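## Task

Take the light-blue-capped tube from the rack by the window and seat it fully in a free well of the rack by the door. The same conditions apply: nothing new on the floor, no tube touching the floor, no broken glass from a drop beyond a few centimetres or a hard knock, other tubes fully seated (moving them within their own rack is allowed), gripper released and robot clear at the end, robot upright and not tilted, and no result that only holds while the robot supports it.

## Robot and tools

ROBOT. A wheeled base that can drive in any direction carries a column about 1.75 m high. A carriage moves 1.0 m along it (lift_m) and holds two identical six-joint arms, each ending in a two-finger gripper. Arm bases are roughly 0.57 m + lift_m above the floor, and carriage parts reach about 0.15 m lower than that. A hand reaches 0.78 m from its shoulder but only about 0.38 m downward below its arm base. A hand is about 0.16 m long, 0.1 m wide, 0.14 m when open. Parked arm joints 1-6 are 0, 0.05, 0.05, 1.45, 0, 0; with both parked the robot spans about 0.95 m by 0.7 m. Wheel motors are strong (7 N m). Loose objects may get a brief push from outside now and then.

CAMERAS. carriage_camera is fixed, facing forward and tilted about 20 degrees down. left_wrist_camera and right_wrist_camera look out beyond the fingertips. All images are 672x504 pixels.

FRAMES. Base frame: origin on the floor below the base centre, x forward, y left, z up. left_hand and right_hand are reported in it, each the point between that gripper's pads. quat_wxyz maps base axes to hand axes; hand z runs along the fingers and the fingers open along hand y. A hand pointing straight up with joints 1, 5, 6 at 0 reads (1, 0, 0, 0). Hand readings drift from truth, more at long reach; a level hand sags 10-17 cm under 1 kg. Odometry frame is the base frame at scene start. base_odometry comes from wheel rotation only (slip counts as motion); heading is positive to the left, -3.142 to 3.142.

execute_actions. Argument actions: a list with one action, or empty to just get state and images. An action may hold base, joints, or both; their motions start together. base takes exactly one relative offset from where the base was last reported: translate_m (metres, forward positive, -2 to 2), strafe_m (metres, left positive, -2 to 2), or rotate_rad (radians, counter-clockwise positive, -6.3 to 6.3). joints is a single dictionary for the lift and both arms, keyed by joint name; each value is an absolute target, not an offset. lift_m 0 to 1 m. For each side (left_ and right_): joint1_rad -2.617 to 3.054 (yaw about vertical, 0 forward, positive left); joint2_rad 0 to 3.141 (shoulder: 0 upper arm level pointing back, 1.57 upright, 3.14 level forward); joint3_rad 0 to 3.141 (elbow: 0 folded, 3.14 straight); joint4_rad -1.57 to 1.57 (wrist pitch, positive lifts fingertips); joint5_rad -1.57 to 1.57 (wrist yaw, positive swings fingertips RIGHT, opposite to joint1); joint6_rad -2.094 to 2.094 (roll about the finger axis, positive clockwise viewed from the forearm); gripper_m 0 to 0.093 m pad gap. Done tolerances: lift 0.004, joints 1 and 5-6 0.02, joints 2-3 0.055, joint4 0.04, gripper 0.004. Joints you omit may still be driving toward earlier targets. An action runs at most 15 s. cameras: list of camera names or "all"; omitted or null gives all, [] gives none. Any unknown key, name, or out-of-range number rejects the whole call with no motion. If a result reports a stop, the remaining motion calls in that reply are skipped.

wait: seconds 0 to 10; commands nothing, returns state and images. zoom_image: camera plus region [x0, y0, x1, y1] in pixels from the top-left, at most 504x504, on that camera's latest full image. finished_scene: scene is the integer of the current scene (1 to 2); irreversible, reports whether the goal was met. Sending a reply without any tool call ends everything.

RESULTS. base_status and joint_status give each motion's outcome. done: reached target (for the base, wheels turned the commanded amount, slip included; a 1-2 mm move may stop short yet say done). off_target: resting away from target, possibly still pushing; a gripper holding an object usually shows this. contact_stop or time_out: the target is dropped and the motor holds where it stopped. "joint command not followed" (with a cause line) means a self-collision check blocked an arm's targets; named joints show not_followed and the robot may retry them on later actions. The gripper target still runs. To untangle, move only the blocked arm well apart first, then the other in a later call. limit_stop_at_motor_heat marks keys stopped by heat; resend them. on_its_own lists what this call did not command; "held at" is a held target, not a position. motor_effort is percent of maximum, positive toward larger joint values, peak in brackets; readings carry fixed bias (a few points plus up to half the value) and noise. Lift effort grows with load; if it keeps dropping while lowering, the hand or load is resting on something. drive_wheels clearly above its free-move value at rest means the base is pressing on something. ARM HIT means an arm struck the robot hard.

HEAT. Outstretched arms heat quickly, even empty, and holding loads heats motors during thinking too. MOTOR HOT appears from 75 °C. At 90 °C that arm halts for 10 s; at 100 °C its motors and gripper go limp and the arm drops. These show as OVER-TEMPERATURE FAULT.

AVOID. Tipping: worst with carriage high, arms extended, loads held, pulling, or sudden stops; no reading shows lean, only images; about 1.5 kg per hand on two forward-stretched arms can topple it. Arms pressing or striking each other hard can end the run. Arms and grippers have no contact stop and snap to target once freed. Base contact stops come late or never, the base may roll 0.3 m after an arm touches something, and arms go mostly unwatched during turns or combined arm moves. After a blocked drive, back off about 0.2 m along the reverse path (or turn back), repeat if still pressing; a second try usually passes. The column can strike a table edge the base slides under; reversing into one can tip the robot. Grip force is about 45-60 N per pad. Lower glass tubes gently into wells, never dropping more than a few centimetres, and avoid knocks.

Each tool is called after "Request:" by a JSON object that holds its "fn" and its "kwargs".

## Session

Request:
{"fn": "execute_actions", "kwargs": {"actions": [{"base":{"rotate_rad":1.57}}]}}

Scene clock: 3.10 s.
base_odometry: x=+0.000 y=+0.000 heading=+1.569 (m, m, rad; odometry frame)
base_status: done
joint_positions: lift_m=+0.301 left_joint1_rad=-0.001 left_joint2_rad=+0.039 left_joint3_rad=+0.033 left_joint4_rad=+1.440 left_joint5_rad=+0.032 left_joint6_rad=+0.049 left_gripper_m=+0.094 right_joint1_rad=-0.029 right_joint2_rad=+0.052 right_joint3_rad=+0.053 right_joint4_rad=+1.469 right_joint5_rad=-0.034 right_joint6_rad=+0.040 right_gripper_m=+0.094
joint_status: not commanded
motor_effort: lift_m=+22(22) drive_wheels=+10(21) (%)
left_hand: x=+0.3147 y=+0.3417 z=+1.2732 quat_wxyz=(+0.997, +0.017, +0.068, +0.023) (m; base frame)
right_hand: x=+0.3059 y=-0.3421 z=+1.2794 quat_wxyz=(+0.999, -0.015, +0.051, +0.006) (m; base frame)
pictures: carriage_camera, left_wrist_camera, right_wrist_camera
Images, in order (width x height): carriage_camera 672x504, left_wrist_camera 672x504, right_wrist_camera 672x504.

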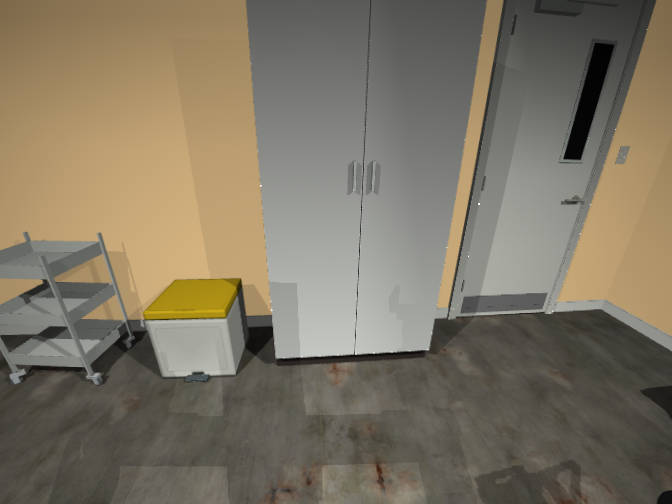

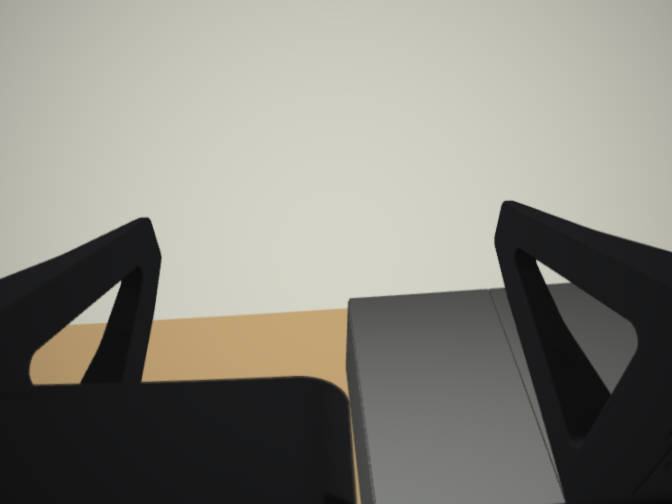

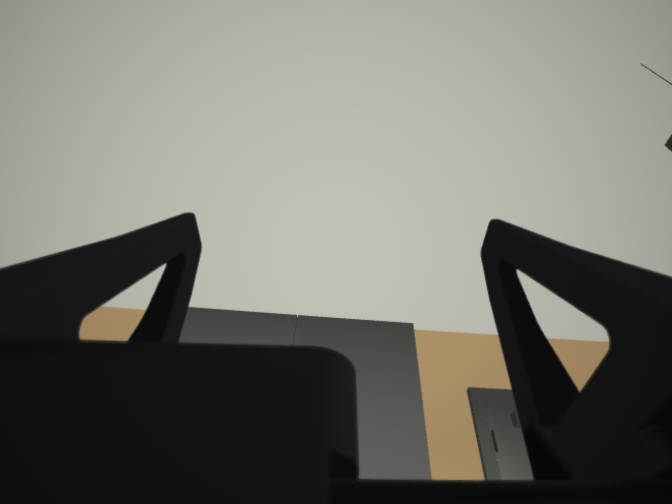

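Request:
{"fn": "execute_actions", "kwargs": {"actions": [{"base":{"rotate_rad":1.6},"joints":{"right_joint1_rad":0,"right_joint2_rad":2.0,"right_joint3_rad":1.4,"right_joint4_rad":-0.97,"lift_m":0.66,"right_gripper_m":0.03,"right_joint5_rad":0,"right_joint6_rad":0}}], "cameras": ["carriage_camera"]}}

Scene clock: 6.43 s.
base_odometry: x=+0.000 y=+0.000 heading=-3.115 (m, m, rad; odometry frame)
base_status: done
joint_positions: lift_m=+0.660 left_joint1_rad=-0.001 left_joint2_rad=+0.039 left_joint3_rad=+0.033 left_joint4_rad=+1.439 left_joint5_rad=+0.031 left_joint6_rad=+0.049 left_gripper_m=+0.094 right_joint1_rad=-0.004 right_joint2_rad=+1.986 right_joint3_rad=+1.385 right_joint4_rad=-0.959 right_joint5_rad=+0.001 right_joint6_rad=+0.007 right_gripper_m=+0.030
joint_status: all done
motor_effort: lift_m=+23(28) drive_wheels=+11(22) (%)
left_hand: x=+0.3148 y=+0.3417 z=+1.6323 quat_wxyz=(+0.997, +0.017, +0.068, +0.023) (m; base frame)
right_hand: x=+0.6449 y=-0.3489 z=+1.2269 quat_wxyz=(+0.006, +0.006, +1.000, +0.000) (m; base frame)
pictures: carriage_camera
Images, in order (width x height): carriage_camera 672x504.

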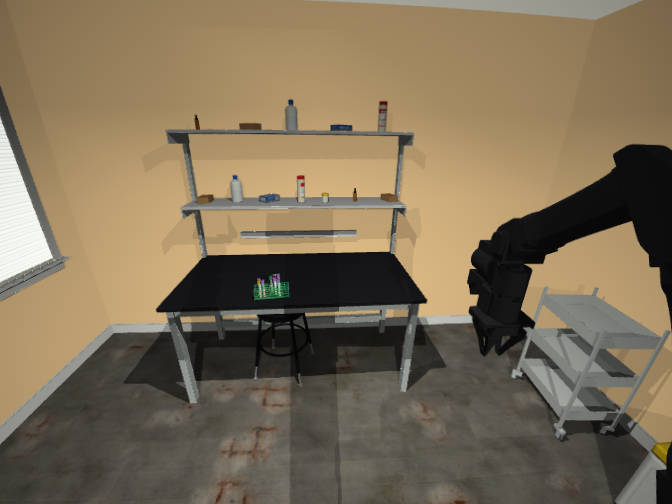

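Request:
{"fn": "execute_actions", "kwargs": {"actions": [{"base":{"strafe_m":0.73}}], "cameras": []}}

Request:
{"fn": "execute_actions", "kwargs": {"actions": [{"base":{"translate_m":0.66}}], "cameras": ["carriage_camera","right_wrist_camera"]}}

Scene clock: 10.37 s.
base_odometry: x=+0.021 y=-0.730 heading=-3.113 (m, m, rad; odometry frame)
base_status: done
joint_positions: lift_m=+0.660 left_joint1_rad=-0.001 left_joint2_rad=+0.039 left_joint3_rad=+0.033 left_joint4_rad=+1.439 left_joint5_rad=+0.031 left_joint6_rad=+0.049 left_gripper_m=+0.094 right_joint1_rad=-0.001 right_joint2_rad=+1.986 right_joint3_rad=+1.385 right_joint4_rad=-0.963 right_joint5_rad=+0.001 right_joint6_rad=+0.007 right_gripper_m=+0.030
joint_status: not commanded
motor_effort: lift_m=+23(23) drive_wheels=-13(27) (%)
left_hand: x=+0.3148 y=+0.3417 z=+1.6323 quat_wxyz=(+0.997, +0.017, +0.068, +0.023) (m; base frame)
right_hand: x=+0.6439 y=-0.3476 z=+1.2269 quat_wxyz=(+0.004, +0.004, +1.000, +0.000) (m; base frame)
pictures: none
No camera images: the call's "cameras" was empty. Leave "cameras" out to get every camera's image.

Scene clock: 13.90 s.
base_odometry: x=-0.638 y=-0.750 heading=-3.112 (m, m, rad; odometry frame)
base_status: done
joint_positions: lift_m=+0.660 left_joint1_rad=-0.001 left_joint2_rad=+0.039 left_joint3_rad=+0.033 left_joint4_rad=+1.440 left_joint5_rad=+0.031 left_joint6_rad=+0.049 left_gripper_m=+0.094 right_joint1_rad=-0.001 right_joint2_rad=+1.986 right_joint3_rad=+1.385 right_joint4_rad=-0.967 right_joint5_rad=+0.000 right_joint6_rad=+0.007 right_gripper_m=+0.030
joint_status: not commanded
motor_effort: lift_m=+23(22) drive_wheels=-10(19) (%)
left_hand: x=+0.3146 y=+0.3417 z=+1.6323 quat_wxyz=(+0.997, +0.017, +0.068, +0.023) (m; base frame)
right_hand: x=+0.6428 y=-0.3476 z=+1.2266 quat_wxyz=(+0.001, +0.004, +1.000, +0.000) (m; base frame)
pictures: carriage_camera, right_wrist_camera
Images, in order (width x height): carriage_camera 672x504, right_wrist_camera 672x504.

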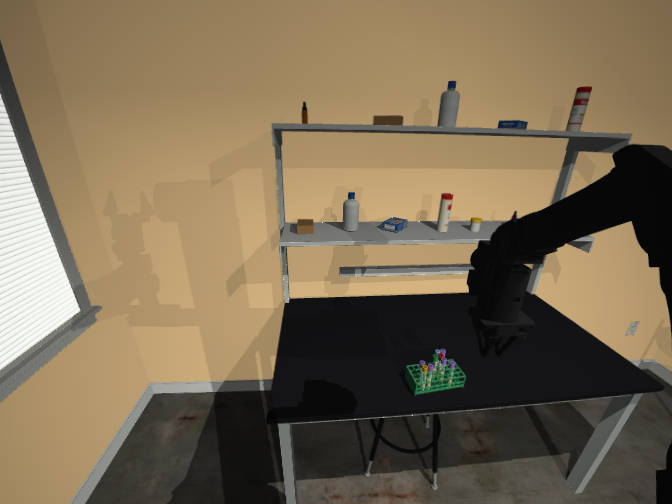

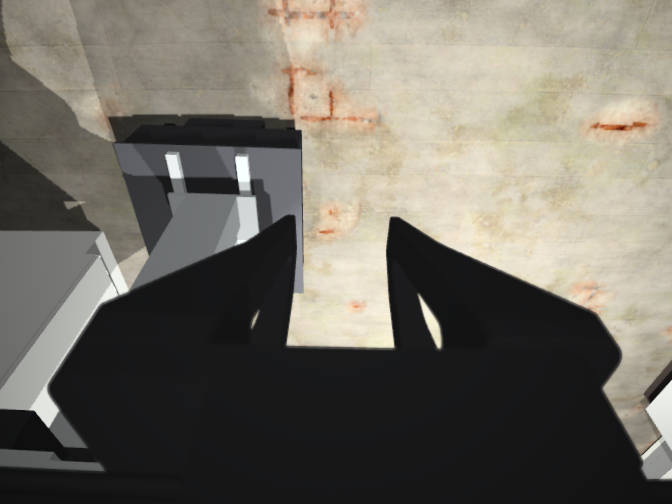

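Request:
{"fn": "execute_actions", "kwargs": {"actions": [{"base":{"translate_m":0.2},"joints":{"lift_m":0.6}}], "cameras": ["carriage_camera","right_wrist_camera"]}}

Scene clock: 16.27 s.
base_odometry: x=-0.838 y=-0.756 heading=-3.111 (m, m, rad; odometry frame)
base_status: done
joint_positions: lift_m=+0.600 left_joint1_rad=-0.001 left_joint2_rad=+0.039 left_joint3_rad=+0.033 left_joint4_rad=+1.440 left_joint5_rad=+0.031 left_joint6_rad=+0.049 left_gripper_m=+0.094 right_joint1_rad=-0.001 right_joint2_rad=+1.994 right_joint3_rad=+1.387 right_joint4_rad=-0.969 right_joint5_rad=+0.000 right_joint6_rad=+0.007 right_gripper_m=+0.030
joint_status: all done
motor_effort: lift_m=+21(21) drive_wheels=-9(18) (%)
left_hand: x=+0.3146 y=+0.3417 z=+1.5725 quat_wxyz=(+0.997, +0.017, +0.068, +0.023) (m; base frame)
right_hand: x=+0.6421 y=-0.3476 z=+1.1647 quat_wxyz=(-0.003, +0.004, +1.000, +0.000) (m; base frame)
pictures: carriage_camera, right_wrist_camera
Images, in order (width x height): carriage_camera 672x504, right_wrist_camera 672x504.

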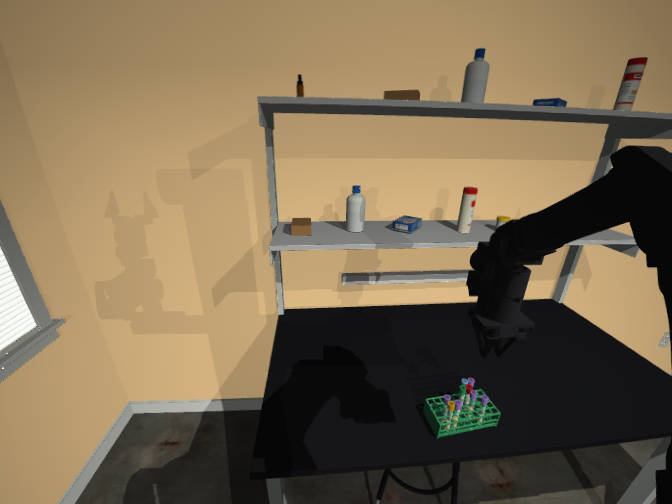

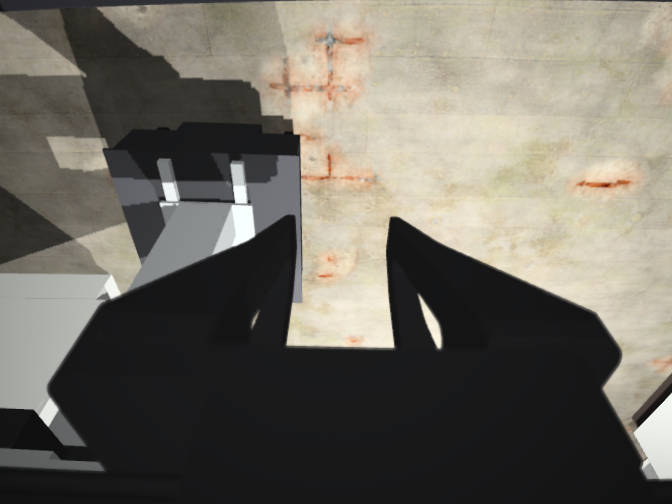

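Request:
{"fn": "execute_actions", "kwargs": {"actions": [{"base":{"translate_m":0.3}}], "cameras": ["carriage_camera","right_wrist_camera"]}}

Scene clock: 19.00 s.
base_odometry: x=-1.138 y=-0.767 heading=-3.109 (m, m, rad; odometry frame)
base_status: done
joint_positions: lift_m=+0.600 left_joint1_rad=-0.001 left_joint2_rad=+0.039 left_joint3_rad=+0.033 left_joint4_rad=+1.439 left_joint5_rad=+0.031 left_joint6_rad=+0.049 left_gripper_m=+0.094 right_joint1_rad=-0.001 right_joint2_rad=+1.994 right_joint3_rad=+1.387 right_joint4_rad=-0.968 right_joint5_rad=+0.000 right_joint6_rad=+0.007 right_gripper_m=+0.030
joint_status: not commanded
motor_effort: lift_m=+21(21) drive_wheels=-9(18) (%)
left_hand: x=+0.3148 y=+0.3417 z=+1.5725 quat_wxyz=(+0.997, +0.017, +0.068, +0.023) (m; base frame)
right_hand: x=+0.6423 y=-0.3474 z=+1.1647 quat_wxyz=(-0.002, +0.004, +1.000, +0.000) (m; base frame)
pictures: carriage_camera, right_wrist_camera
Images, in order (width x height): carriage_camera 672x504, right_wrist_camera 672x504.

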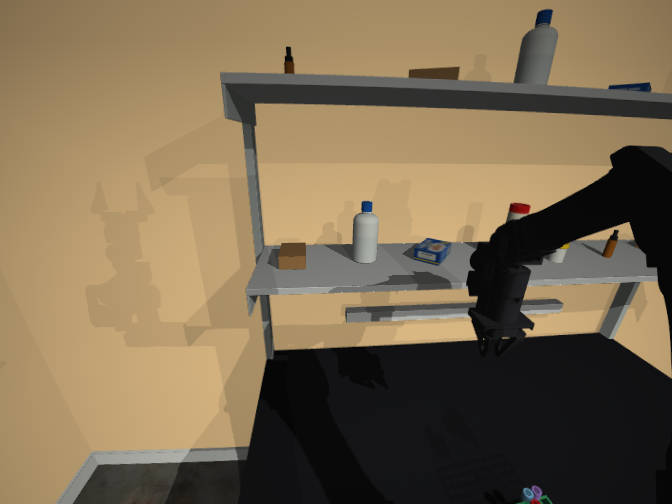

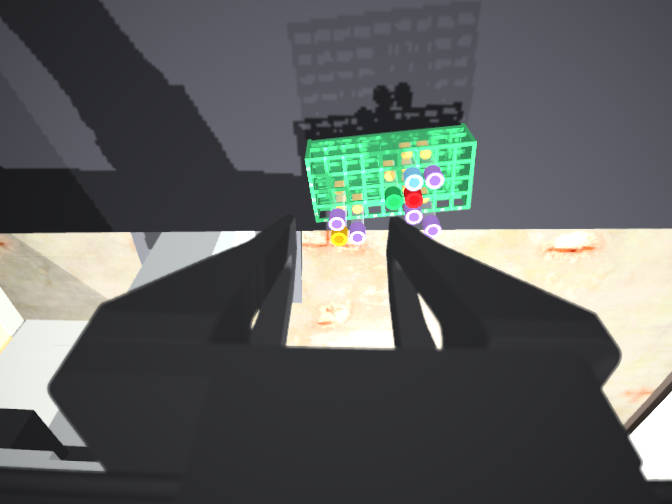

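Request:
{"fn": "execute_actions", "kwargs": {"actions": [{"base":{"translate_m":-0.07},"joints":{"right_joint6_rad":1.57}}], "cameras": []}}

Request:
{"fn": "execute_actions", "kwargs": {"actions": [{"base":{"strafe_m":-0.09},"joints":{"lift_m":0.52}}], "cameras": ["right_wrist_camera"]}}

Scene clock: 21.03 s.
base_odometry: x=-1.068 y=-0.764 heading=-3.110 (m, m, rad; odometry frame)
base_status: done
joint_positions: lift_m=+0.600 left_joint1_rad=-0.001 left_joint2_rad=+0.039 left_joint3_rad=+0.033 left_joint4_rad=+1.440 left_joint5_rad=+0.031 left_joint6_rad=+0.049 left_gripper_m=+0.094 right_joint1_rad=-0.001 right_joint2_rad=+1.994 right_joint3_rad=+1.387 right_joint4_rad=-0.968 right_joint5_rad=+0.000 right_joint6_rad=+1.561 right_gripper_m=+0.030
joint_status: all done
motor_effort: lift_m=+22(21) drive_wheels=-10(19) (%)
left_hand: x=+0.3145 y=+0.3417 z=+1.5725 quat_wxyz=(+0.997, +0.017, +0.068, +0.023) (m; base frame)
right_hand: x=+0.6424 y=-0.3474 z=+1.1647 quat_wxyz=(-0.001, +0.704, +0.710, -0.002) (m; base frame)
pictures: none
No camera images: the call's "cameras" was empty. Leave "cameras" out to get every camera's image.

Scene clock: 22.63 s.
base_odometry: x=-1.072 y=-0.674 heading=-3.110 (m, m, rad; odometry frame)
base_status: done
joint_positions: lift_m=+0.520 left_joint1_rad=-0.001 left_joint2_rad=+0.039 left_joint3_rad=+0.033 left_joint4_rad=+1.440 left_joint5_rad=+0.031 left_joint6_rad=+0.049 left_gripper_m=+0.094 right_joint1_rad=-0.001 right_joint2_rad=+1.995 right_joint3_rad=+1.389 right_joint4_rad=-0.969 right_joint5_rad=+0.000 right_joint6_rad=+1.561 right_gripper_m=+0.030
joint_status: all done
motor_effort: lift_m=+21(21) drive_wheels=+3(17) (%)
left_hand: x=+0.3146 y=+0.3417 z=+1.4925 quat_wxyz=(+0.997, +0.017, +0.068, +0.023) (m; base frame)
right_hand: x=+0.6426 y=-0.3474 z=+1.0847 quat_wxyz=(-0.002, +0.704, +0.710, -0.002) (m; base frame)
pictures: right_wrist_camera
Images, in order (width x height): right_wrist_camera 672x504.

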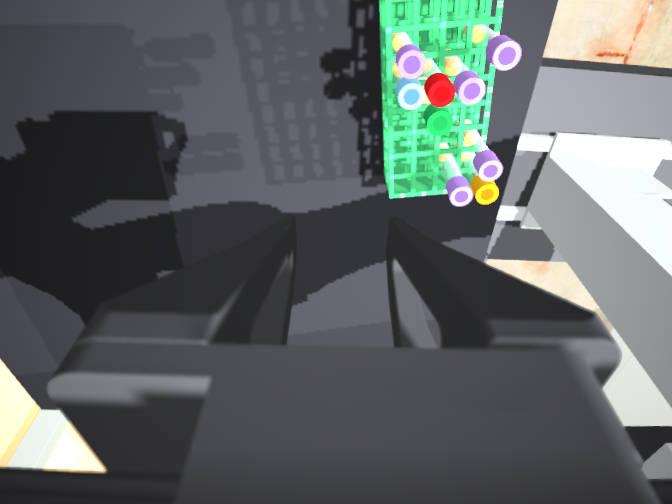

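Request:
{"fn": "execute_actions", "kwargs": {"actions": [{"base":{"translate_m":-0.045}}], "cameras": []}}

Request:
{"fn": "execute_actions", "kwargs": {"actions": [{"base":{"strafe_m":-0.05},"joints":{"lift_m":0.49}}], "cameras": ["right_wrist_camera"]}}

Scene clock: 24.10 s.
base_odometry: x=-1.027 y=-0.672 heading=-3.110 (m, m, rad; odometry frame)
base_status: done
joint_positions: lift_m=+0.520 left_joint1_rad=-0.001 left_joint2_rad=+0.039 left_joint3_rad=+0.033 left_joint4_rad=+1.440 left_joint5_rad=+0.031 left_joint6_rad=+0.049 left_gripper_m=+0.094 right_joint1_rad=-0.001 right_joint2_rad=+1.995 right_joint3_rad=+1.389 right_joint4_rad=-0.969 right_joint5_rad=+0.000 right_joint6_rad=+1.561 right_gripper_m=+0.030
joint_status: not commanded
motor_effort: lift_m=+21(21) drive_wheels=-2(10) (%)
left_hand: x=+0.3146 y=+0.3417 z=+1.4925 quat_wxyz=(+0.997, +0.017, +0.068, +0.023) (m; base frame)
right_hand: x=+0.6427 y=-0.3474 z=+1.0847 quat_wxyz=(-0.001, +0.704, +0.710, -0.002) (m; base frame)
pictures: none
No camera images: the call's "cameras" was empty. Leave "cameras" out to get every camera's image.

Scene clock: 25.37 s.
base_odometry: x=-1.028 y=-0.622 heading=-3.110 (m, m, rad; odometry frame)
base_status: done
joint_positions: lift_m=+0.490 left_joint1_rad=-0.001 left_joint2_rad=+0.039 left_joint3_rad=+0.033 left_joint4_rad=+1.440 left_joint5_rad=+0.031 left_joint6_rad=+0.049 left_gripper_m=+0.094 right_joint1_rad=-0.001 right_joint2_rad=+1.996 right_joint3_rad=+1.389 right_joint4_rad=-0.969 right_joint5_rad=+0.000 right_joint6_rad=+1.561 right_gripper_m=+0.030
joint_status: all done
motor_effort: lift_m=+21(22) drive_wheels=-4(9) (%)
left_hand: x=+0.3145 y=+0.3418 z=+1.4625 quat_wxyz=(+0.997, +0.017, +0.068, +0.023) (m; base frame)
right_hand: x=+0.6426 y=-0.3474 z=+1.0543 quat_wxyz=(-0.002, +0.704, +0.710, -0.002) (m; base frame)
pictures: right_wrist_camera
Images, in order (width x height): right_wrist_camera 672x504.

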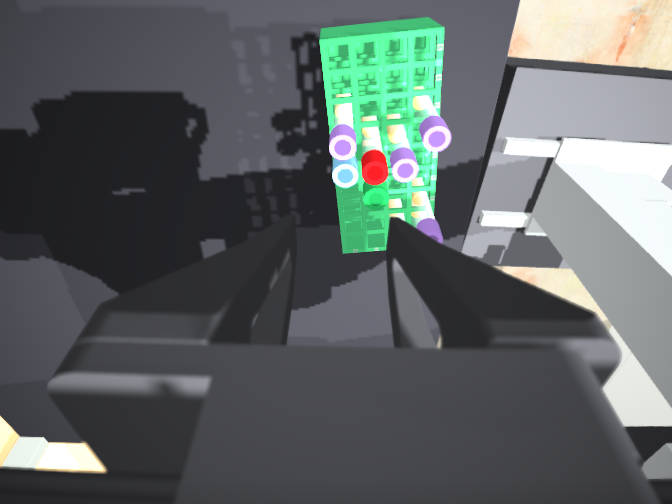

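Request:
{"fn": "execute_actions", "kwargs": {"actions": [{"joints":{"lift_m":0.42}}], "cameras": ["right_wrist_camera","carriage_camera"]}}

Scene clock: 26.37 s.
base_odometry: x=-1.028 y=-0.622 heading=-3.110 (m, m, rad; odometry frame)
base_status: not commanded
joint_positions: lift_m=+0.420 left_joint1_rad=-0.001 left_joint2_rad=+0.039 left_joint3_rad=+0.033 left_joint4_rad=+1.440 left_joint5_rad=+0.031 left_joint6_rad=+0.049 left_gripper_m=+0.094 right_joint1_rad=-0.001 right_joint2_rad=+1.997 right_joint3_rad=+1.389 right_joint4_rad=-0.969 right_joint5_rad=+0.000 right_joint6_rad=+1.561 right_gripper_m=+0.030
joint_status: all done
motor_effort: lift_m=+21(21) drive_wheels=-4(4) (%)
left_hand: x=+0.3145 y=+0.3418 z=+1.3925 quat_wxyz=(+0.997, +0.017, +0.068, +0.023) (m; base frame)
right_hand: x=+0.6425 y=-0.3474 z=+0.9840 quat_wxyz=(-0.002, +0.704, +0.710, -0.002) (m; base frame)
pictures: carriage_camera, right_wrist_camera
Images, in order (width x height): carriage_camera 672x504, right_wrist_camera 672x504.

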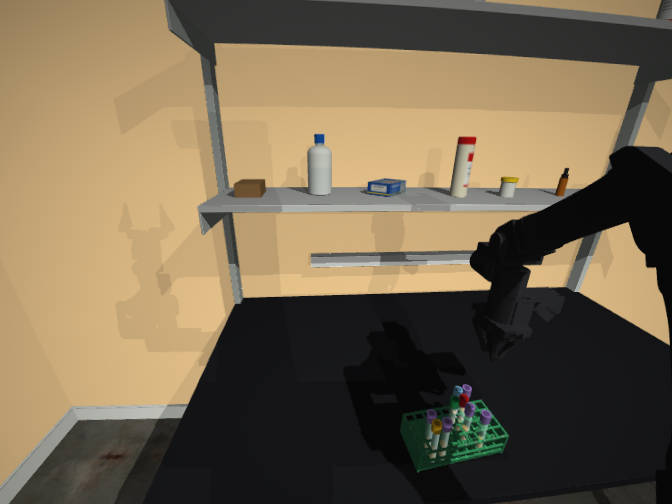

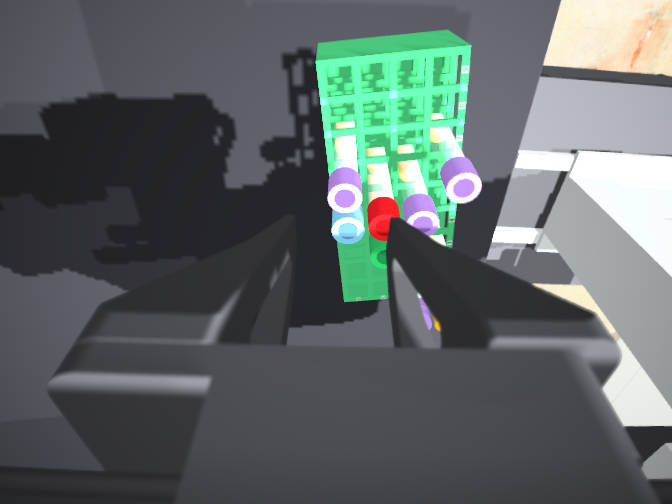

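Request:
{"fn": "execute_actions", "kwargs": {"actions": [{"base":{"strafe_m":0.022},"joints":{"lift_m":0.375}}], "cameras": ["right_wrist_camera"]}}

Scene clock: 27.47 s.
base_odometry: x=-1.028 y=-0.644 heading=-3.110 (m, m, rad; odometry frame)
base_status: done
joint_positions: lift_m=+0.375 left_joint1_rad=-0.001 left_joint2_rad=+0.039 left_joint3_rad=+0.033 left_joint4_rad=+1.441 left_joint5_rad=+0.031 left_joint6_rad=+0.049 left_gripper_m=+0.094 right_joint1_rad=+0.001 right_joint2_rad=+1.997 right_joint3_rad=+1.390 right_joint4_rad=-0.970 right_joint5_rad=+0.000 right_joint6_rad=+1.561 right_gripper_m=+0.030
joint_status: all done
motor_effort: lift_m=+21(22) drive_wheels=-2(14) (%)
left_hand: x=+0.3143 y=+0.3418 z=+1.3475 quat_wxyz=(+0.997, +0.017, +0.067, +0.023) (m; base frame)
right_hand: x=+0.6427 y=-0.3470 z=+0.9392 quat_wxyz=(-0.002, +0.704, +0.711, -0.002) (m; base frame)
pictures: right_wrist_camera
Images, in order (width x height): right_wrist_camera 672x504.

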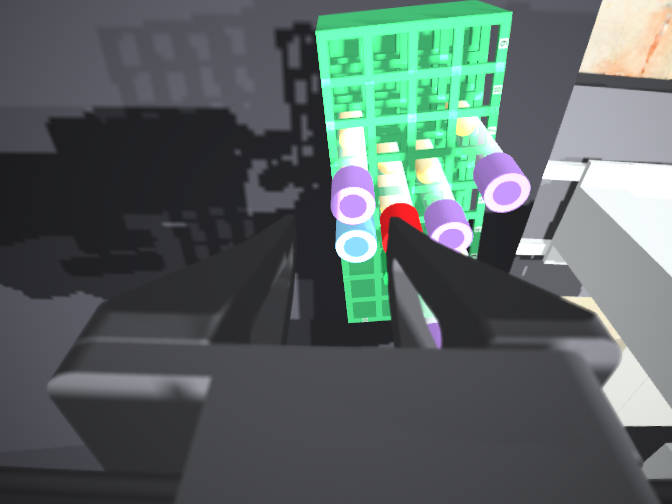

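Request:
{"fn": "execute_actions", "kwargs": {"actions": [{"base":{"translate_m":-0.004}}], "cameras": []}}

Request:
{"fn": "execute_actions", "kwargs": {"actions": [{"base":{"strafe_m":0.012},"joints":{"lift_m":0.345}}], "cameras": ["right_wrist_camera"]}}

Scene clock: 29.13 s.
base_odometry: x=-1.024 y=-0.644 heading=-3.110 (m, m, rad; odometry frame)
base_status: done
joint_positions: lift_m=+0.375 left_joint1_rad=-0.001 left_joint2_rad=+0.039 left_joint3_rad=+0.033 left_joint4_rad=+1.441 left_joint5_rad=+0.031 left_joint6_rad=+0.049 left_gripper_m=+0.094 right_joint1_rad=+0.001 right_joint2_rad=+1.996 right_joint3_rad=+1.390 right_joint4_rad=-0.968 right_joint5_rad=+0.000 right_joint6_rad=+1.561 right_gripper_m=+0.030
joint_status: not commanded
motor_effort: lift_m=+21(21) drive_wheels=+0(8) (%)
left_hand: x=+0.3144 y=+0.3418 z=+1.3475 quat_wxyz=(+0.997, +0.017, +0.067, +0.023) (m; base frame)
right_hand: x=+0.6432 y=-0.3470 z=+0.9395 quat_wxyz=(-0.001, +0.704, +0.711, -0.001) (m; base frame)
pictures: none
No camera images: the call's "cameras" was empty. Leave "cameras" out to get every camera's image.

Scene clock: 29.97 s.
base_odometry: x=-1.024 y=-0.656 heading=-3.110 (m, m, rad; odometry frame)
base_status: done
joint_positions: lift_m=+0.345 left_joint1_rad=-0.001 left_joint2_rad=+0.039 left_joint3_rad=+0.033 left_joint4_rad=+1.442 left_joint5_rad=+0.031 left_joint6_rad=+0.049 left_gripper_m=+0.094 right_joint1_rad=-0.001 right_joint2_rad=+1.996 right_joint3_rad=+1.390 right_joint4_rad=-0.969 right_joint5_rad=+0.000 right_joint6_rad=+1.561 right_gripper_m=+0.030
joint_status: all done
motor_effort: lift_m=+21(22) drive_wheels=-2(10) (%)
left_hand: x=+0.3142 y=+0.3418 z=+1.3176 quat_wxyz=(+0.997, +0.017, +0.067, +0.023) (m; base frame)
right_hand: x=+0.6430 y=-0.3476 z=+0.9096 quat_wxyz=(-0.001, +0.704, +0.710, -0.002) (m; base frame)
pictures: right_wrist_camera
Images, in order (width x height): right_wrist_camera 672x504.

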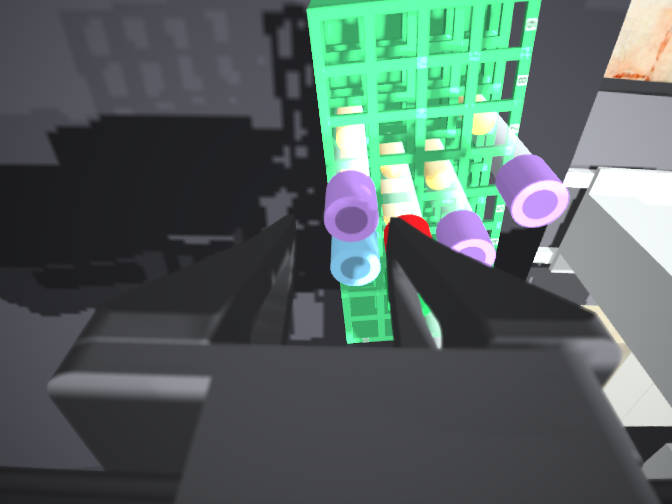

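Request:
{"fn": "execute_actions", "kwargs": {"actions": [{"base":{"strafe_m":0.004},"joints":{"lift_m":0.322}}], "cameras": ["right_wrist_camera"]}}

Scene clock: 31.40 s.
base_odometry: x=-1.024 y=-0.659 heading=-3.110 (m, m, rad; odometry frame)
base_status: done
joint_positions: lift_m=+0.322 left_joint1_rad=-0.001 left_joint2_rad=+0.039 left_joint3_rad=+0.033 left_joint4_rad=+1.442 left_joint5_rad=+0.031 left_joint6_rad=+0.049 left_gripper_m=+0.094 right_joint1_rad=+0.000 right_joint2_rad=+1.996 right_joint3_rad=+1.390 right_joint4_rad=-0.968 right_joint5_rad=+0.000 right_joint6_rad=+1.561 right_gripper_m=+0.030
joint_status: all done
motor_effort: lift_m=+21(22) drive_wheels=+3(8) (%)
left_hand: x=+0.3142 y=+0.3418 z=+1.2946 quat_wxyz=(+0.997, +0.017, +0.067, +0.023) (m; base frame)
right_hand: x=+0.6432 y=-0.3471 z=+0.8867 quat_wxyz=(-0.001, +0.704, +0.711, -0.001) (m; base frame)
pictures: right_wrist_camera
Images, in order (width x height): right_wrist_camera 672x504.

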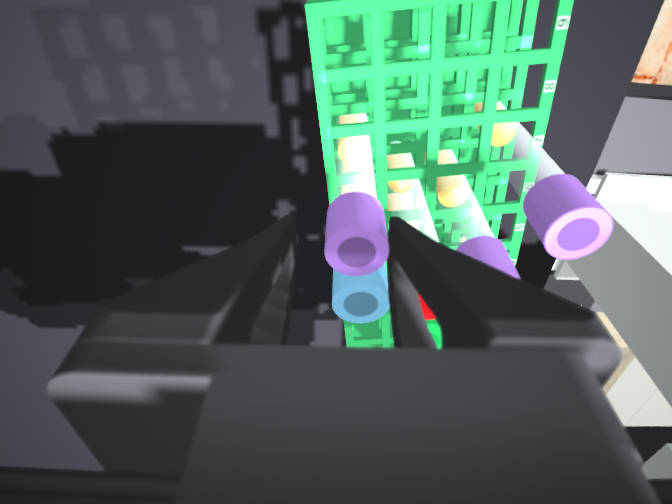

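Request:
{"fn": "execute_actions", "kwargs": {"actions": [{"joints":{"lift_m":0.311}}], "cameras": []}}

Request:
{"fn": "execute_actions", "kwargs": {"actions": [{"joints":{"right_gripper_m":0.008}}], "cameras": []}}

Request:
{"fn": "execute_actions", "kwargs": {"actions": [{"joints":{"lift_m":0.5}}], "cameras": ["right_wrist_camera"]}}

Scene clock: 32.43 s.
base_odometry: x=-1.024 y=-0.659 heading=-3.110 (m, m, rad; odometry frame)
base_status: not commanded
joint_positions: lift_m=+0.311 left_joint1_rad=-0.001 left_joint2_rad=+0.039 left_joint3_rad=+0.033 left_joint4_rad=+1.441 left_joint5_rad=+0.031 left_joint6_rad=+0.049 left_gripper_m=+0.094 right_joint1_rad=+0.000 right_joint2_rad=+1.997 right_joint3_rad=+1.390 right_joint4_rad=-0.968 right_joint5_rad=+0.000 right_joint6_rad=+1.561 right_gripper_m=+0.030
joint_status: all done
motor_effort: lift_m=+21(22) drive_wheels=+3(4) (%)
left_hand: x=+0.3143 y=+0.3418 z=+1.2836 quat_wxyz=(+0.997, +0.017, +0.067, +0.023) (m; base frame)
right_hand: x=+0.6431 y=-0.3471 z=+0.8753 quat_wxyz=(-0.002, +0.704, +0.711, -0.002) (m; base frame)
pictures: none
No camera images: the call's "cameras" was empty. Leave "cameras" out to get every camera's image.

Scene clock: 32.93 s.
base_odometry: x=-1.024 y=-0.659 heading=-3.110 (m, m, rad; odometry frame)
base_status: not commanded
joint_positions: lift_m=+0.311 left_joint1_rad=-0.001 left_joint2_rad=+0.039 left_joint3_rad=+0.033 left_joint4_rad=+1.441 left_joint5_rad=+0.031 left_joint6_rad=+0.049 left_gripper_m=+0.094 right_joint1_rad=+0.000 right_joint2_rad=+1.997 right_joint3_rad=+1.390 right_joint4_rad=-0.971 right_joint5_rad=+0.000 right_joint6_rad=+1.561 right_gripper_m=+0.017
joint_status: right_gripper_m off_target (ended at +0.017, target +0.008)
motor_effort: lift_m=+21(21) drive_wheels=+3(3) (%)
left_hand: x=+0.3143 y=+0.3418 z=+1.2836 quat_wxyz=(+0.997, +0.017, +0.067, +0.023) (m; base frame)
right_hand: x=+0.6424 y=-0.3471 z=+0.8753 quat_wxyz=(-0.003, +0.704, +0.710, -0.003) (m; base frame)
pictures: none
No camera images: the call's "cameras" was empty. Leave "cameras" out to get every camera's image.

Scene clock: 34.23 s.
base_odometry: x=-1.024 y=-0.659 heading=-3.110 (m, m, rad; odometry frame)
base_status: not commanded
joint_positions: lift_m=+0.500 left_joint1_rad=-0.001 left_joint2_rad=+0.039 left_joint3_rad=+0.033 left_joint4_rad=+1.441 left_joint5_rad=+0.031 left_joint6_rad=+0.049 left_gripper_m=+0.094 right_joint1_rad=+0.000 right_joint2_rad=+1.995 right_joint3_rad=+1.390 right_joint4_rad=-0.968 right_joint5_rad=+0.000 right_joint6_rad=+1.561 right_gripper_m=+0.017
joint_status: all done
motor_effort: lift_m=+23(28) drive_wheels=+3(3) (%)
left_hand: x=+0.3144 y=+0.3418 z=+1.4723 quat_wxyz=(+0.997, +0.017, +0.067, +0.023) (m; base frame)
right_hand: x=+0.6434 y=-0.3471 z=+1.0648 quat_wxyz=(-0.001, +0.704, +0.711, -0.001) (m; base frame)
pictures: right_wrist_camera
Images, in order (width x height): right_wrist_camera 672x504.

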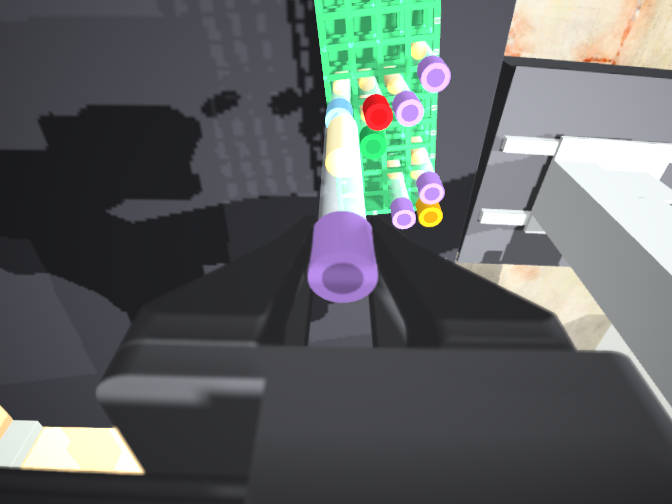

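Request:
{"fn": "execute_actions", "kwargs": {"actions": [{"base":{"strafe_m":-0.042}}], "cameras": []}}

Request:
{"fn": "execute_actions", "kwargs": {"actions": [{"base":{"translate_m":0.003},"joints":{"lift_m":0.375}}], "cameras": ["right_wrist_camera"]}}

Request:
{"fn": "zoom_image", "kwargs": {"camera": "right_wrist_camera", "region": [240,40,440,190]}}

Scene clock: 35.63 s.
base_odometry: x=-1.025 y=-0.617 heading=-3.111 (m, m, rad; odometry frame)
base_status: done
joint_positions: lift_m=+0.500 left_joint1_rad=-0.001 left_joint2_rad=+0.039 left_joint3_rad=+0.033 left_joint4_rad=+1.441 left_joint5_rad=+0.031 left_joint6_rad=+0.049 left_gripper_m=+0.094 right_joint1_rad=+0.001 right_joint2_rad=+1.995 right_joint3_rad=+1.390 right_joint4_rad=-0.969 right_joint5_rad=+0.000 right_joint6_rad=+1.561 right_gripper_m=+0.017
joint_status: not commanded
motor_effort: lift_m=+23(23) drive_wheels=-4(10) (%)
left_hand: x=+0.3143 y=+0.3418 z=+1.4724 quat_wxyz=(+0.997, +0.017, +0.067, +0.023) (m; base frame)
right_hand: x=+0.6432 y=-0.3469 z=+1.0648 quat_wxyz=(-0.001, +0.704, +0.711, -0.001) (m; base frame)
pictures: none
No camera images: the call's "cameras" was empty. Leave "cameras" out to get every camera's image.

Scene clock: 36.70 s.
base_odometry: x=-1.027 y=-0.617 heading=-3.111 (m, m, rad; odometry frame)
base_status: done
joint_positions: lift_m=+0.375 left_joint1_rad=-0.001 left_joint2_rad=+0.039 left_joint3_rad=+0.033 left_joint4_rad=+1.441 left_joint5_rad=+0.031 left_joint6_rad=+0.049 left_gripper_m=+0.094 right_joint1_rad=+0.001 right_joint2_rad=+2.000 right_joint3_rad=+1.390 right_joint4_rad=-0.970 right_joint5_rad=+0.000 right_joint6_rad=+1.562 right_gripper_m=+0.017
joint_status: all done
motor_effort: lift_m=+21(21) drive_wheels=+1(8) (%)
left_hand: x=+0.3144 y=+0.3418 z=+1.3476 quat_wxyz=(+0.997, +0.017, +0.067, +0.023) (m; base frame)
right_hand: x=+0.6423 y=-0.3469 z=+0.9382 quat_wxyz=(-0.003, +0.704, +0.710, -0.003) (m; base frame)
pictures: right_wrist_camera
Images, in order (width x height): right_wrist_camera 672x504.

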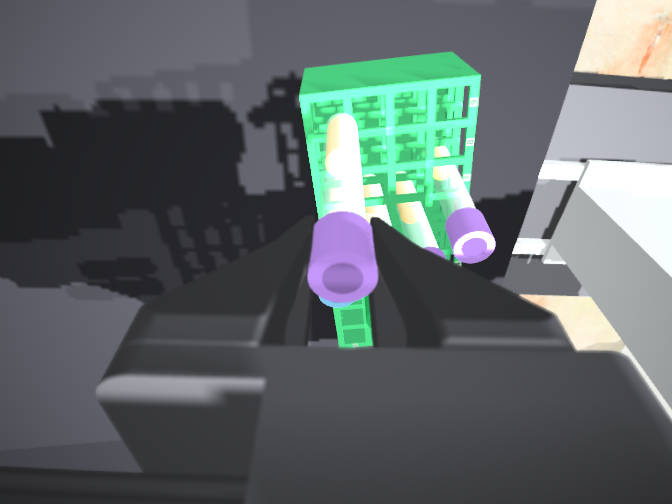

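Region (240, 40, 440, 190) of right_wrist_camera's 672x504 image, scaled by 2.520, with more detail than that image has; it fills the top 378 rows of this view, and the rest is white.

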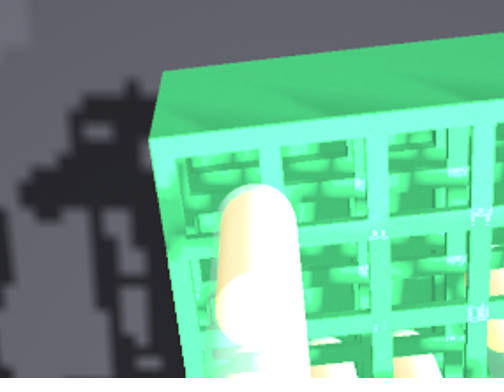

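Request:
{"fn": "execute_actions", "kwargs": {"actions": [{"base":{"translate_m":0.006}}], "cameras": []}}

Request:
{"fn": "execute_actions", "kwargs": {"actions": [{"base":{"strafe_m":-0.003}}], "cameras": []}}

Request:
{"fn": "execute_actions", "kwargs": {"actions": [{"joints":{"lift_m":0.345}}], "cameras": ["right_wrist_camera"]}}

Request:
{"fn": "zoom_image", "kwargs": {"camera": "right_wrist_camera", "region": [240,40,440,190]}}

Scene clock: 38.23 s.
base_odometry: x=-1.033 y=-0.617 heading=-3.112 (m, m, rad; odometry frame)
base_status: done
joint_positions: lift_m=+0.375 left_joint1_rad=-0.001 left_joint2_rad=+0.039 left_joint3_rad=+0.033 left_joint4_rad=+1.440 left_joint5_rad=+0.031 left_joint6_rad=+0.049 left_gripper_m=+0.094 right_joint1_rad=+0.001 right_joint2_rad=+1.999 right_joint3_rad=+1.390 right_joint4_rad=-0.969 right_joint5_rad=+0.000 right_joint6_rad=+1.562 right_gripper_m=+0.017
joint_status: not commanded
motor_effort: lift_m=+21(21) drive_wheels=+5(7) (%)
left_hand: x=+0.3146 y=+0.3418 z=+1.3476 quat_wxyz=(+0.997, +0.017, +0.068, +0.023) (m; base frame)
right_hand: x=+0.6429 y=-0.3469 z=+0.9387 quat_wxyz=(-0.002, +0.704, +0.710, -0.002) (m; base frame)
pictures: none
No camera images: the call's "cameras" was empty. Leave "cameras" out to get every camera's image.

Scene clock: 39.07 s.
base_odometry: x=-1.033 y=-0.614 heading=-3.112 (m, m, rad; odometry frame)
base_status: done
joint_positions: lift_m=+0.375 left_joint1_rad=-0.001 left_joint2_rad=+0.039 left_joint3_rad=+0.033 left_joint4_rad=+1.441 left_joint5_rad=+0.031 left_joint6_rad=+0.049 left_gripper_m=+0.094 right_joint1_rad=+0.000 right_joint2_rad=+1.998 right_joint3_rad=+1.390 right_joint4_rad=-0.969 right_joint5_rad=+0.000 right_joint6_rad=+1.562 right_gripper_m=+0.017
joint_status: not commanded
motor_effort: lift_m=+21(21) drive_wheels=+3(11) (%)
left_hand: x=+0.3143 y=+0.3418 z=+1.3476 quat_wxyz=(+0.997, +0.017, +0.067, +0.023) (m; base frame)
right_hand: x=+0.6428 y=-0.3472 z=+0.9389 quat_wxyz=(-0.002, +0.704, +0.710, -0.002) (m; base frame)
pictures: none
No camera images: the call's "cameras" was empty. Leave "cameras" out to get every camera's image.

Scene clock: 39.70 s.
base_odometry: x=-1.033 y=-0.614 heading=-3.112 (m, m, rad; odometry frame)
base_status: not commanded
joint_positions: lift_m=+0.345 left_joint1_rad=-0.001 left_joint2_rad=+0.039 left_joint3_rad=+0.033 left_joint4_rad=+1.440 left_joint5_rad=+0.031 left_joint6_rad=+0.049 left_gripper_m=+0.094 right_joint1_rad=+0.000 right_joint2_rad=+1.999 right_joint3_rad=+1.390 right_joint4_rad=-0.970 right_joint5_rad=-0.005 right_joint6_rad=+1.562 right_gripper_m=+0.017
joint_status: all done
motor_effort: lift_m=+21(22) drive_wheels=+2(3) (%)
left_hand: x=+0.3145 y=+0.3418 z=+1.3175 quat_wxyz=(+0.997, +0.017, +0.068, +0.023) (m; base frame)
right_hand: x=+0.6426 y=-0.3464 z=+0.9087 quat_wxyz=(-0.004, +0.704, +0.710, -0.001) (m; base frame)
pictures: right_wrist_camera
Images, in order (width x height): right_wrist_camera 672x504.

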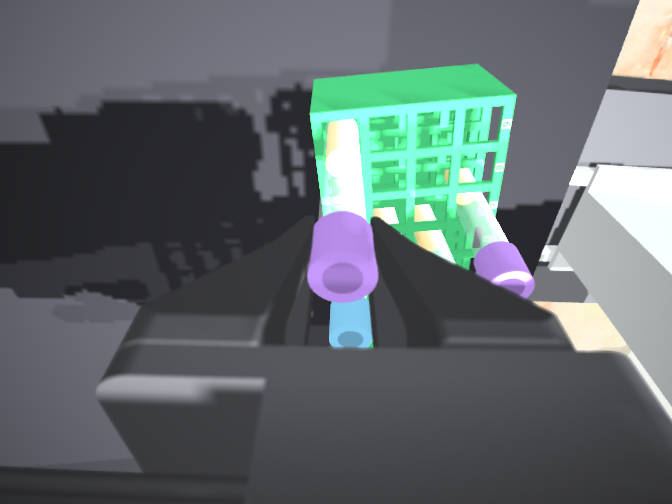

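Region (240, 40, 440, 190) of right_wrist_camera's 672x504 image, scaled by 2.520, with more detail than that image has; it fills the top 378 rows of this view, and the rest is white.

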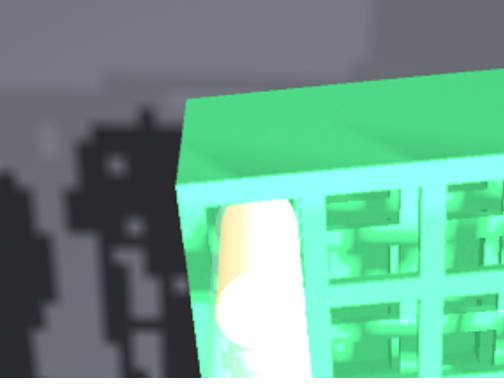

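Request:
{"fn": "execute_actions", "kwargs": {"actions": [{"joints":{"lift_m":0.316}}], "cameras": []}}

Request:
{"fn": "execute_actions", "kwargs": {"actions": [{"joints":{"right_gripper_m":0.03}}], "cameras": []}}

Request:
{"fn": "execute_actions", "kwargs": {"actions": [{"joints":{"lift_m":0.385}}], "cameras": []}}

Request:
{"fn": "execute_actions", "kwargs": {"actions": [{"base":{"strafe_m":0.068},"joints":{"right_joint6_rad":-0.1}}], "cameras": []}}

Request:
{"fn": "execute_actions", "kwargs": {"actions": [{"base":{"translate_m":-0.012},"joints":{"lift_m":0.36}}], "cameras": ["right_wrist_camera"]}}

Scene clock: 40.63 s.
base_odometry: x=-1.033 y=-0.614 heading=-3.112 (m, m, rad; odometry frame)
base_status: not commanded
joint_positions: lift_m=+0.316 left_joint1_rad=-0.001 left_joint2_rad=+0.039 left_joint3_rad=+0.033 left_joint4_rad=+1.440 left_joint5_rad=+0.031 left_joint6_rad=+0.049 left_gripper_m=+0.094 right_joint1_rad=+0.000 right_joint2_rad=+2.000 right_joint3_rad=+1.390 right_joint4_rad=-0.969 right_joint5_rad=-0.005 right_joint6_rad=+1.562 right_gripper_m=+0.017
joint_status: all done
motor_effort: lift_m=+21(22) drive_wheels=+3(3) (%)
left_hand: x=+0.3145 y=+0.3418 z=+1.2885 quat_wxyz=(+0.997, +0.017, +0.068, +0.023) (m; base frame)
right_hand: x=+0.6426 y=-0.3464 z=+0.8794 quat_wxyz=(-0.004, +0.704, +0.710, -0.001) (m; base frame)
pictures: none
No camera images: the call's "cameras" was empty. Leave "cameras" out to get every camera's image.

Scene clock: 41.13 s.
base_odometry: x=-1.033 y=-0.614 heading=-3.112 (m, m, rad; odometry frame)
base_status: not commanded
joint_positions: lift_m=+0.316 left_joint1_rad=-0.001 left_joint2_rad=+0.039 left_joint3_rad=+0.033 left_joint4_rad=+1.440 left_joint5_rad=+0.031 left_joint6_rad=+0.049 left_gripper_m=+0.094 right_joint1_rad=+0.000 right_joint2_rad=+2.000 right_joint3_rad=+1.390 right_joint4_rad=-0.969 right_joint5_rad=-0.005 right_joint6_rad=+1.562 right_gripper_m=+0.030
joint_status: all done
motor_effort: lift_m=+21(21) drive_wheels=+3(3) (%)
left_hand: x=+0.3145 y=+0.3418 z=+1.2885 quat_wxyz=(+0.997, +0.017, +0.068, +0.023) (m; base frame)
right_hand: x=+0.6426 y=-0.3464 z=+0.8794 quat_wxyz=(-0.004, +0.704, +0.710, -0.001) (m; base frame)
pictures: none
No camera images: the call's "cameras" was empty. Leave "cameras" out to get every camera's image.

Scene clock: 41.93 s.
base_odometry: x=-1.033 y=-0.614 heading=-3.112 (m, m, rad; odometry frame)
base_status: not commanded
joint_positions: lift_m=+0.385 left_joint1_rad=-0.001 left_joint2_rad=+0.039 left_joint3_rad=+0.033 left_joint4_rad=+1.440 left_joint5_rad=+0.031 left_joint6_rad=+0.049 left_gripper_m=+0.094 right_joint1_rad=+0.000 right_joint2_rad=+1.994 right_joint3_rad=+1.390 right_joint4_rad=-0.969 right_joint5_rad=-0.004 right_joint6_rad=+1.562 right_gripper_m=+0.030
joint_status: all done
motor_effort: lift_m=+22(28) drive_wheels=+3(3) (%)
left_hand: x=+0.3145 y=+0.3418 z=+1.3574 quat_wxyz=(+0.997, +0.017, +0.068, +0.023) (m; base frame)
right_hand: x=+0.6433 y=-0.3465 z=+0.9502 quat_wxyz=(-0.002, +0.704, +0.710, +0.001) (m; base frame)
pictures: none
No camera images: the call's "cameras" was empty. Leave "cameras" out to get every camera's image.

Scene clock: 43.70 s.
base_odometry: x=-1.031 y=-0.682 heading=-3.113 (m, m, rad; odometry frame)
base_status: done
joint_positions: lift_m=+0.385 left_joint1_rad=-0.001 left_joint2_rad=+0.039 left_joint3_rad=+0.033 left_joint4_rad=+1.440 left_joint5_rad=+0.031 left_joint6_rad=+0.049 left_gripper_m=+0.094 right_joint1_rad=+0.000 right_joint2_rad=+1.994 right_joint3_rad=+1.390 right_joint4_rad=-0.969 right_joint5_rad=-0.003 right_joint6_rad=-0.092 right_gripper_m=+0.030
joint_status: all done
motor_effort: lift_m=+23(23) drive_wheels=+7(16) (%)
left_hand: x=+0.3146 y=+0.3418 z=+1.3574 quat_wxyz=(+0.997, +0.017, +0.068, +0.023) (m; base frame)
right_hand: x=+0.6433 y=-0.3465 z=+0.9502 quat_wxyz=(-0.001, -0.046, +0.999, +0.002) (m; base frame)
pictures: none
No camera images: the call's "cameras" was empty. Leave "cameras" out to get every camera's image.

Scene clock: 44.47 s.
base_odometry: x=-1.020 y=-0.682 heading=-3.113 (m, m, rad; odometry frame)
base_status: done
joint_positions: lift_m=+0.360 left_joint1_rad=-0.001 left_joint2_rad=+0.039 left_joint3_rad=+0.033 left_joint4_rad=+1.439 left_joint5_rad=+0.031 left_joint6_rad=+0.049 left_gripper_m=+0.094 right_joint1_rad=+0.000 right_joint2_rad=+1.997 right_joint3_rad=+1.391 right_joint4_rad=-0.969 right_joint5_rad=-0.003 right_joint6_rad=-0.092 right_gripper_m=+0.030
joint_status: all done
motor_effort: lift_m=+21(22) drive_wheels=+3(12) (%)
left_hand: x=+0.3148 y=+0.3418 z=+1.3325 quat_wxyz=(+0.997, +0.017, +0.068, +0.023) (m; base frame)
right_hand: x=+0.6433 y=-0.3465 z=+0.9246 quat_wxyz=(-0.002, -0.046, +0.999, +0.002) (m; base frame)
pictures: right_wrist_camera
Images, in order (width x height): right_wrist_camera 672x504.

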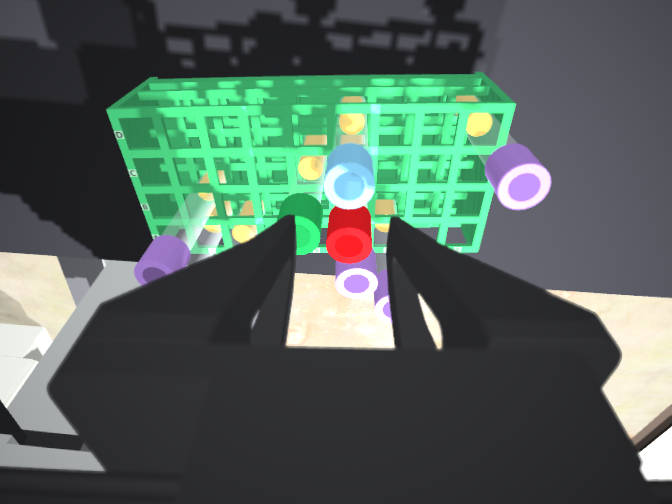

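Request:
{"fn": "execute_actions", "kwargs": {"actions": [{"base":{"strafe_m":-0.004},"joints":{"lift_m":0.325}}], "cameras": ["right_wrist_camera"]}}

Scene clock: 45.40 s.
base_odometry: x=-1.020 y=-0.678 heading=-3.114 (m, m, rad; odometry frame)
base_status: done
joint_positions: lift_m=+0.325 left_joint1_rad=-0.001 left_joint2_rad=+0.039 left_joint3_rad=+0.033 left_joint4_rad=+1.440 left_joint5_rad=+0.031 left_joint6_rad=+0.049 left_gripper_m=+0.094 right_joint1_rad=+0.000 right_joint2_rad=+1.998 right_joint3_rad=+1.391 right_joint4_rad=-0.969 right_joint5_rad=-0.003 right_joint6_rad=-0.092 right_gripper_m=+0.030
joint_status: all done
motor_effort: lift_m=+21(22) drive_wheels=-2(8) (%)
left_hand: x=+0.3147 y=+0.3418 z=+1.2975 quat_wxyz=(+0.997, +0.017, +0.068, +0.023) (m; base frame)
right_hand: x=+0.6432 y=-0.3466 z=+0.8891 quat_wxyz=(-0.002, -0.046, +0.999, +0.001) (m; base frame)
pictures: right_wrist_camera
Images, in order (width x height): right_wrist_camera 672x504.

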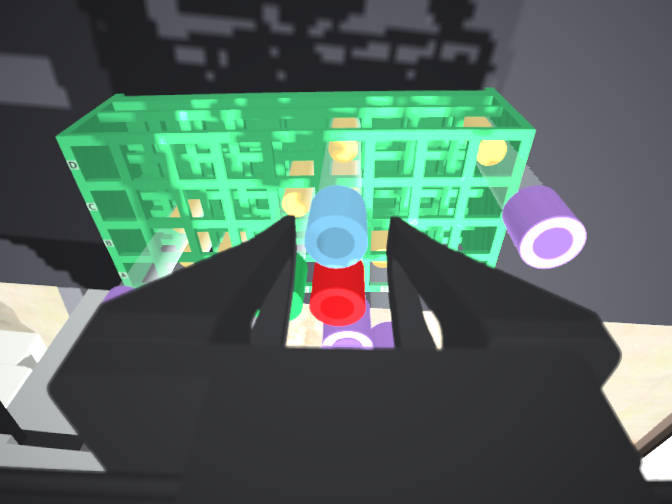

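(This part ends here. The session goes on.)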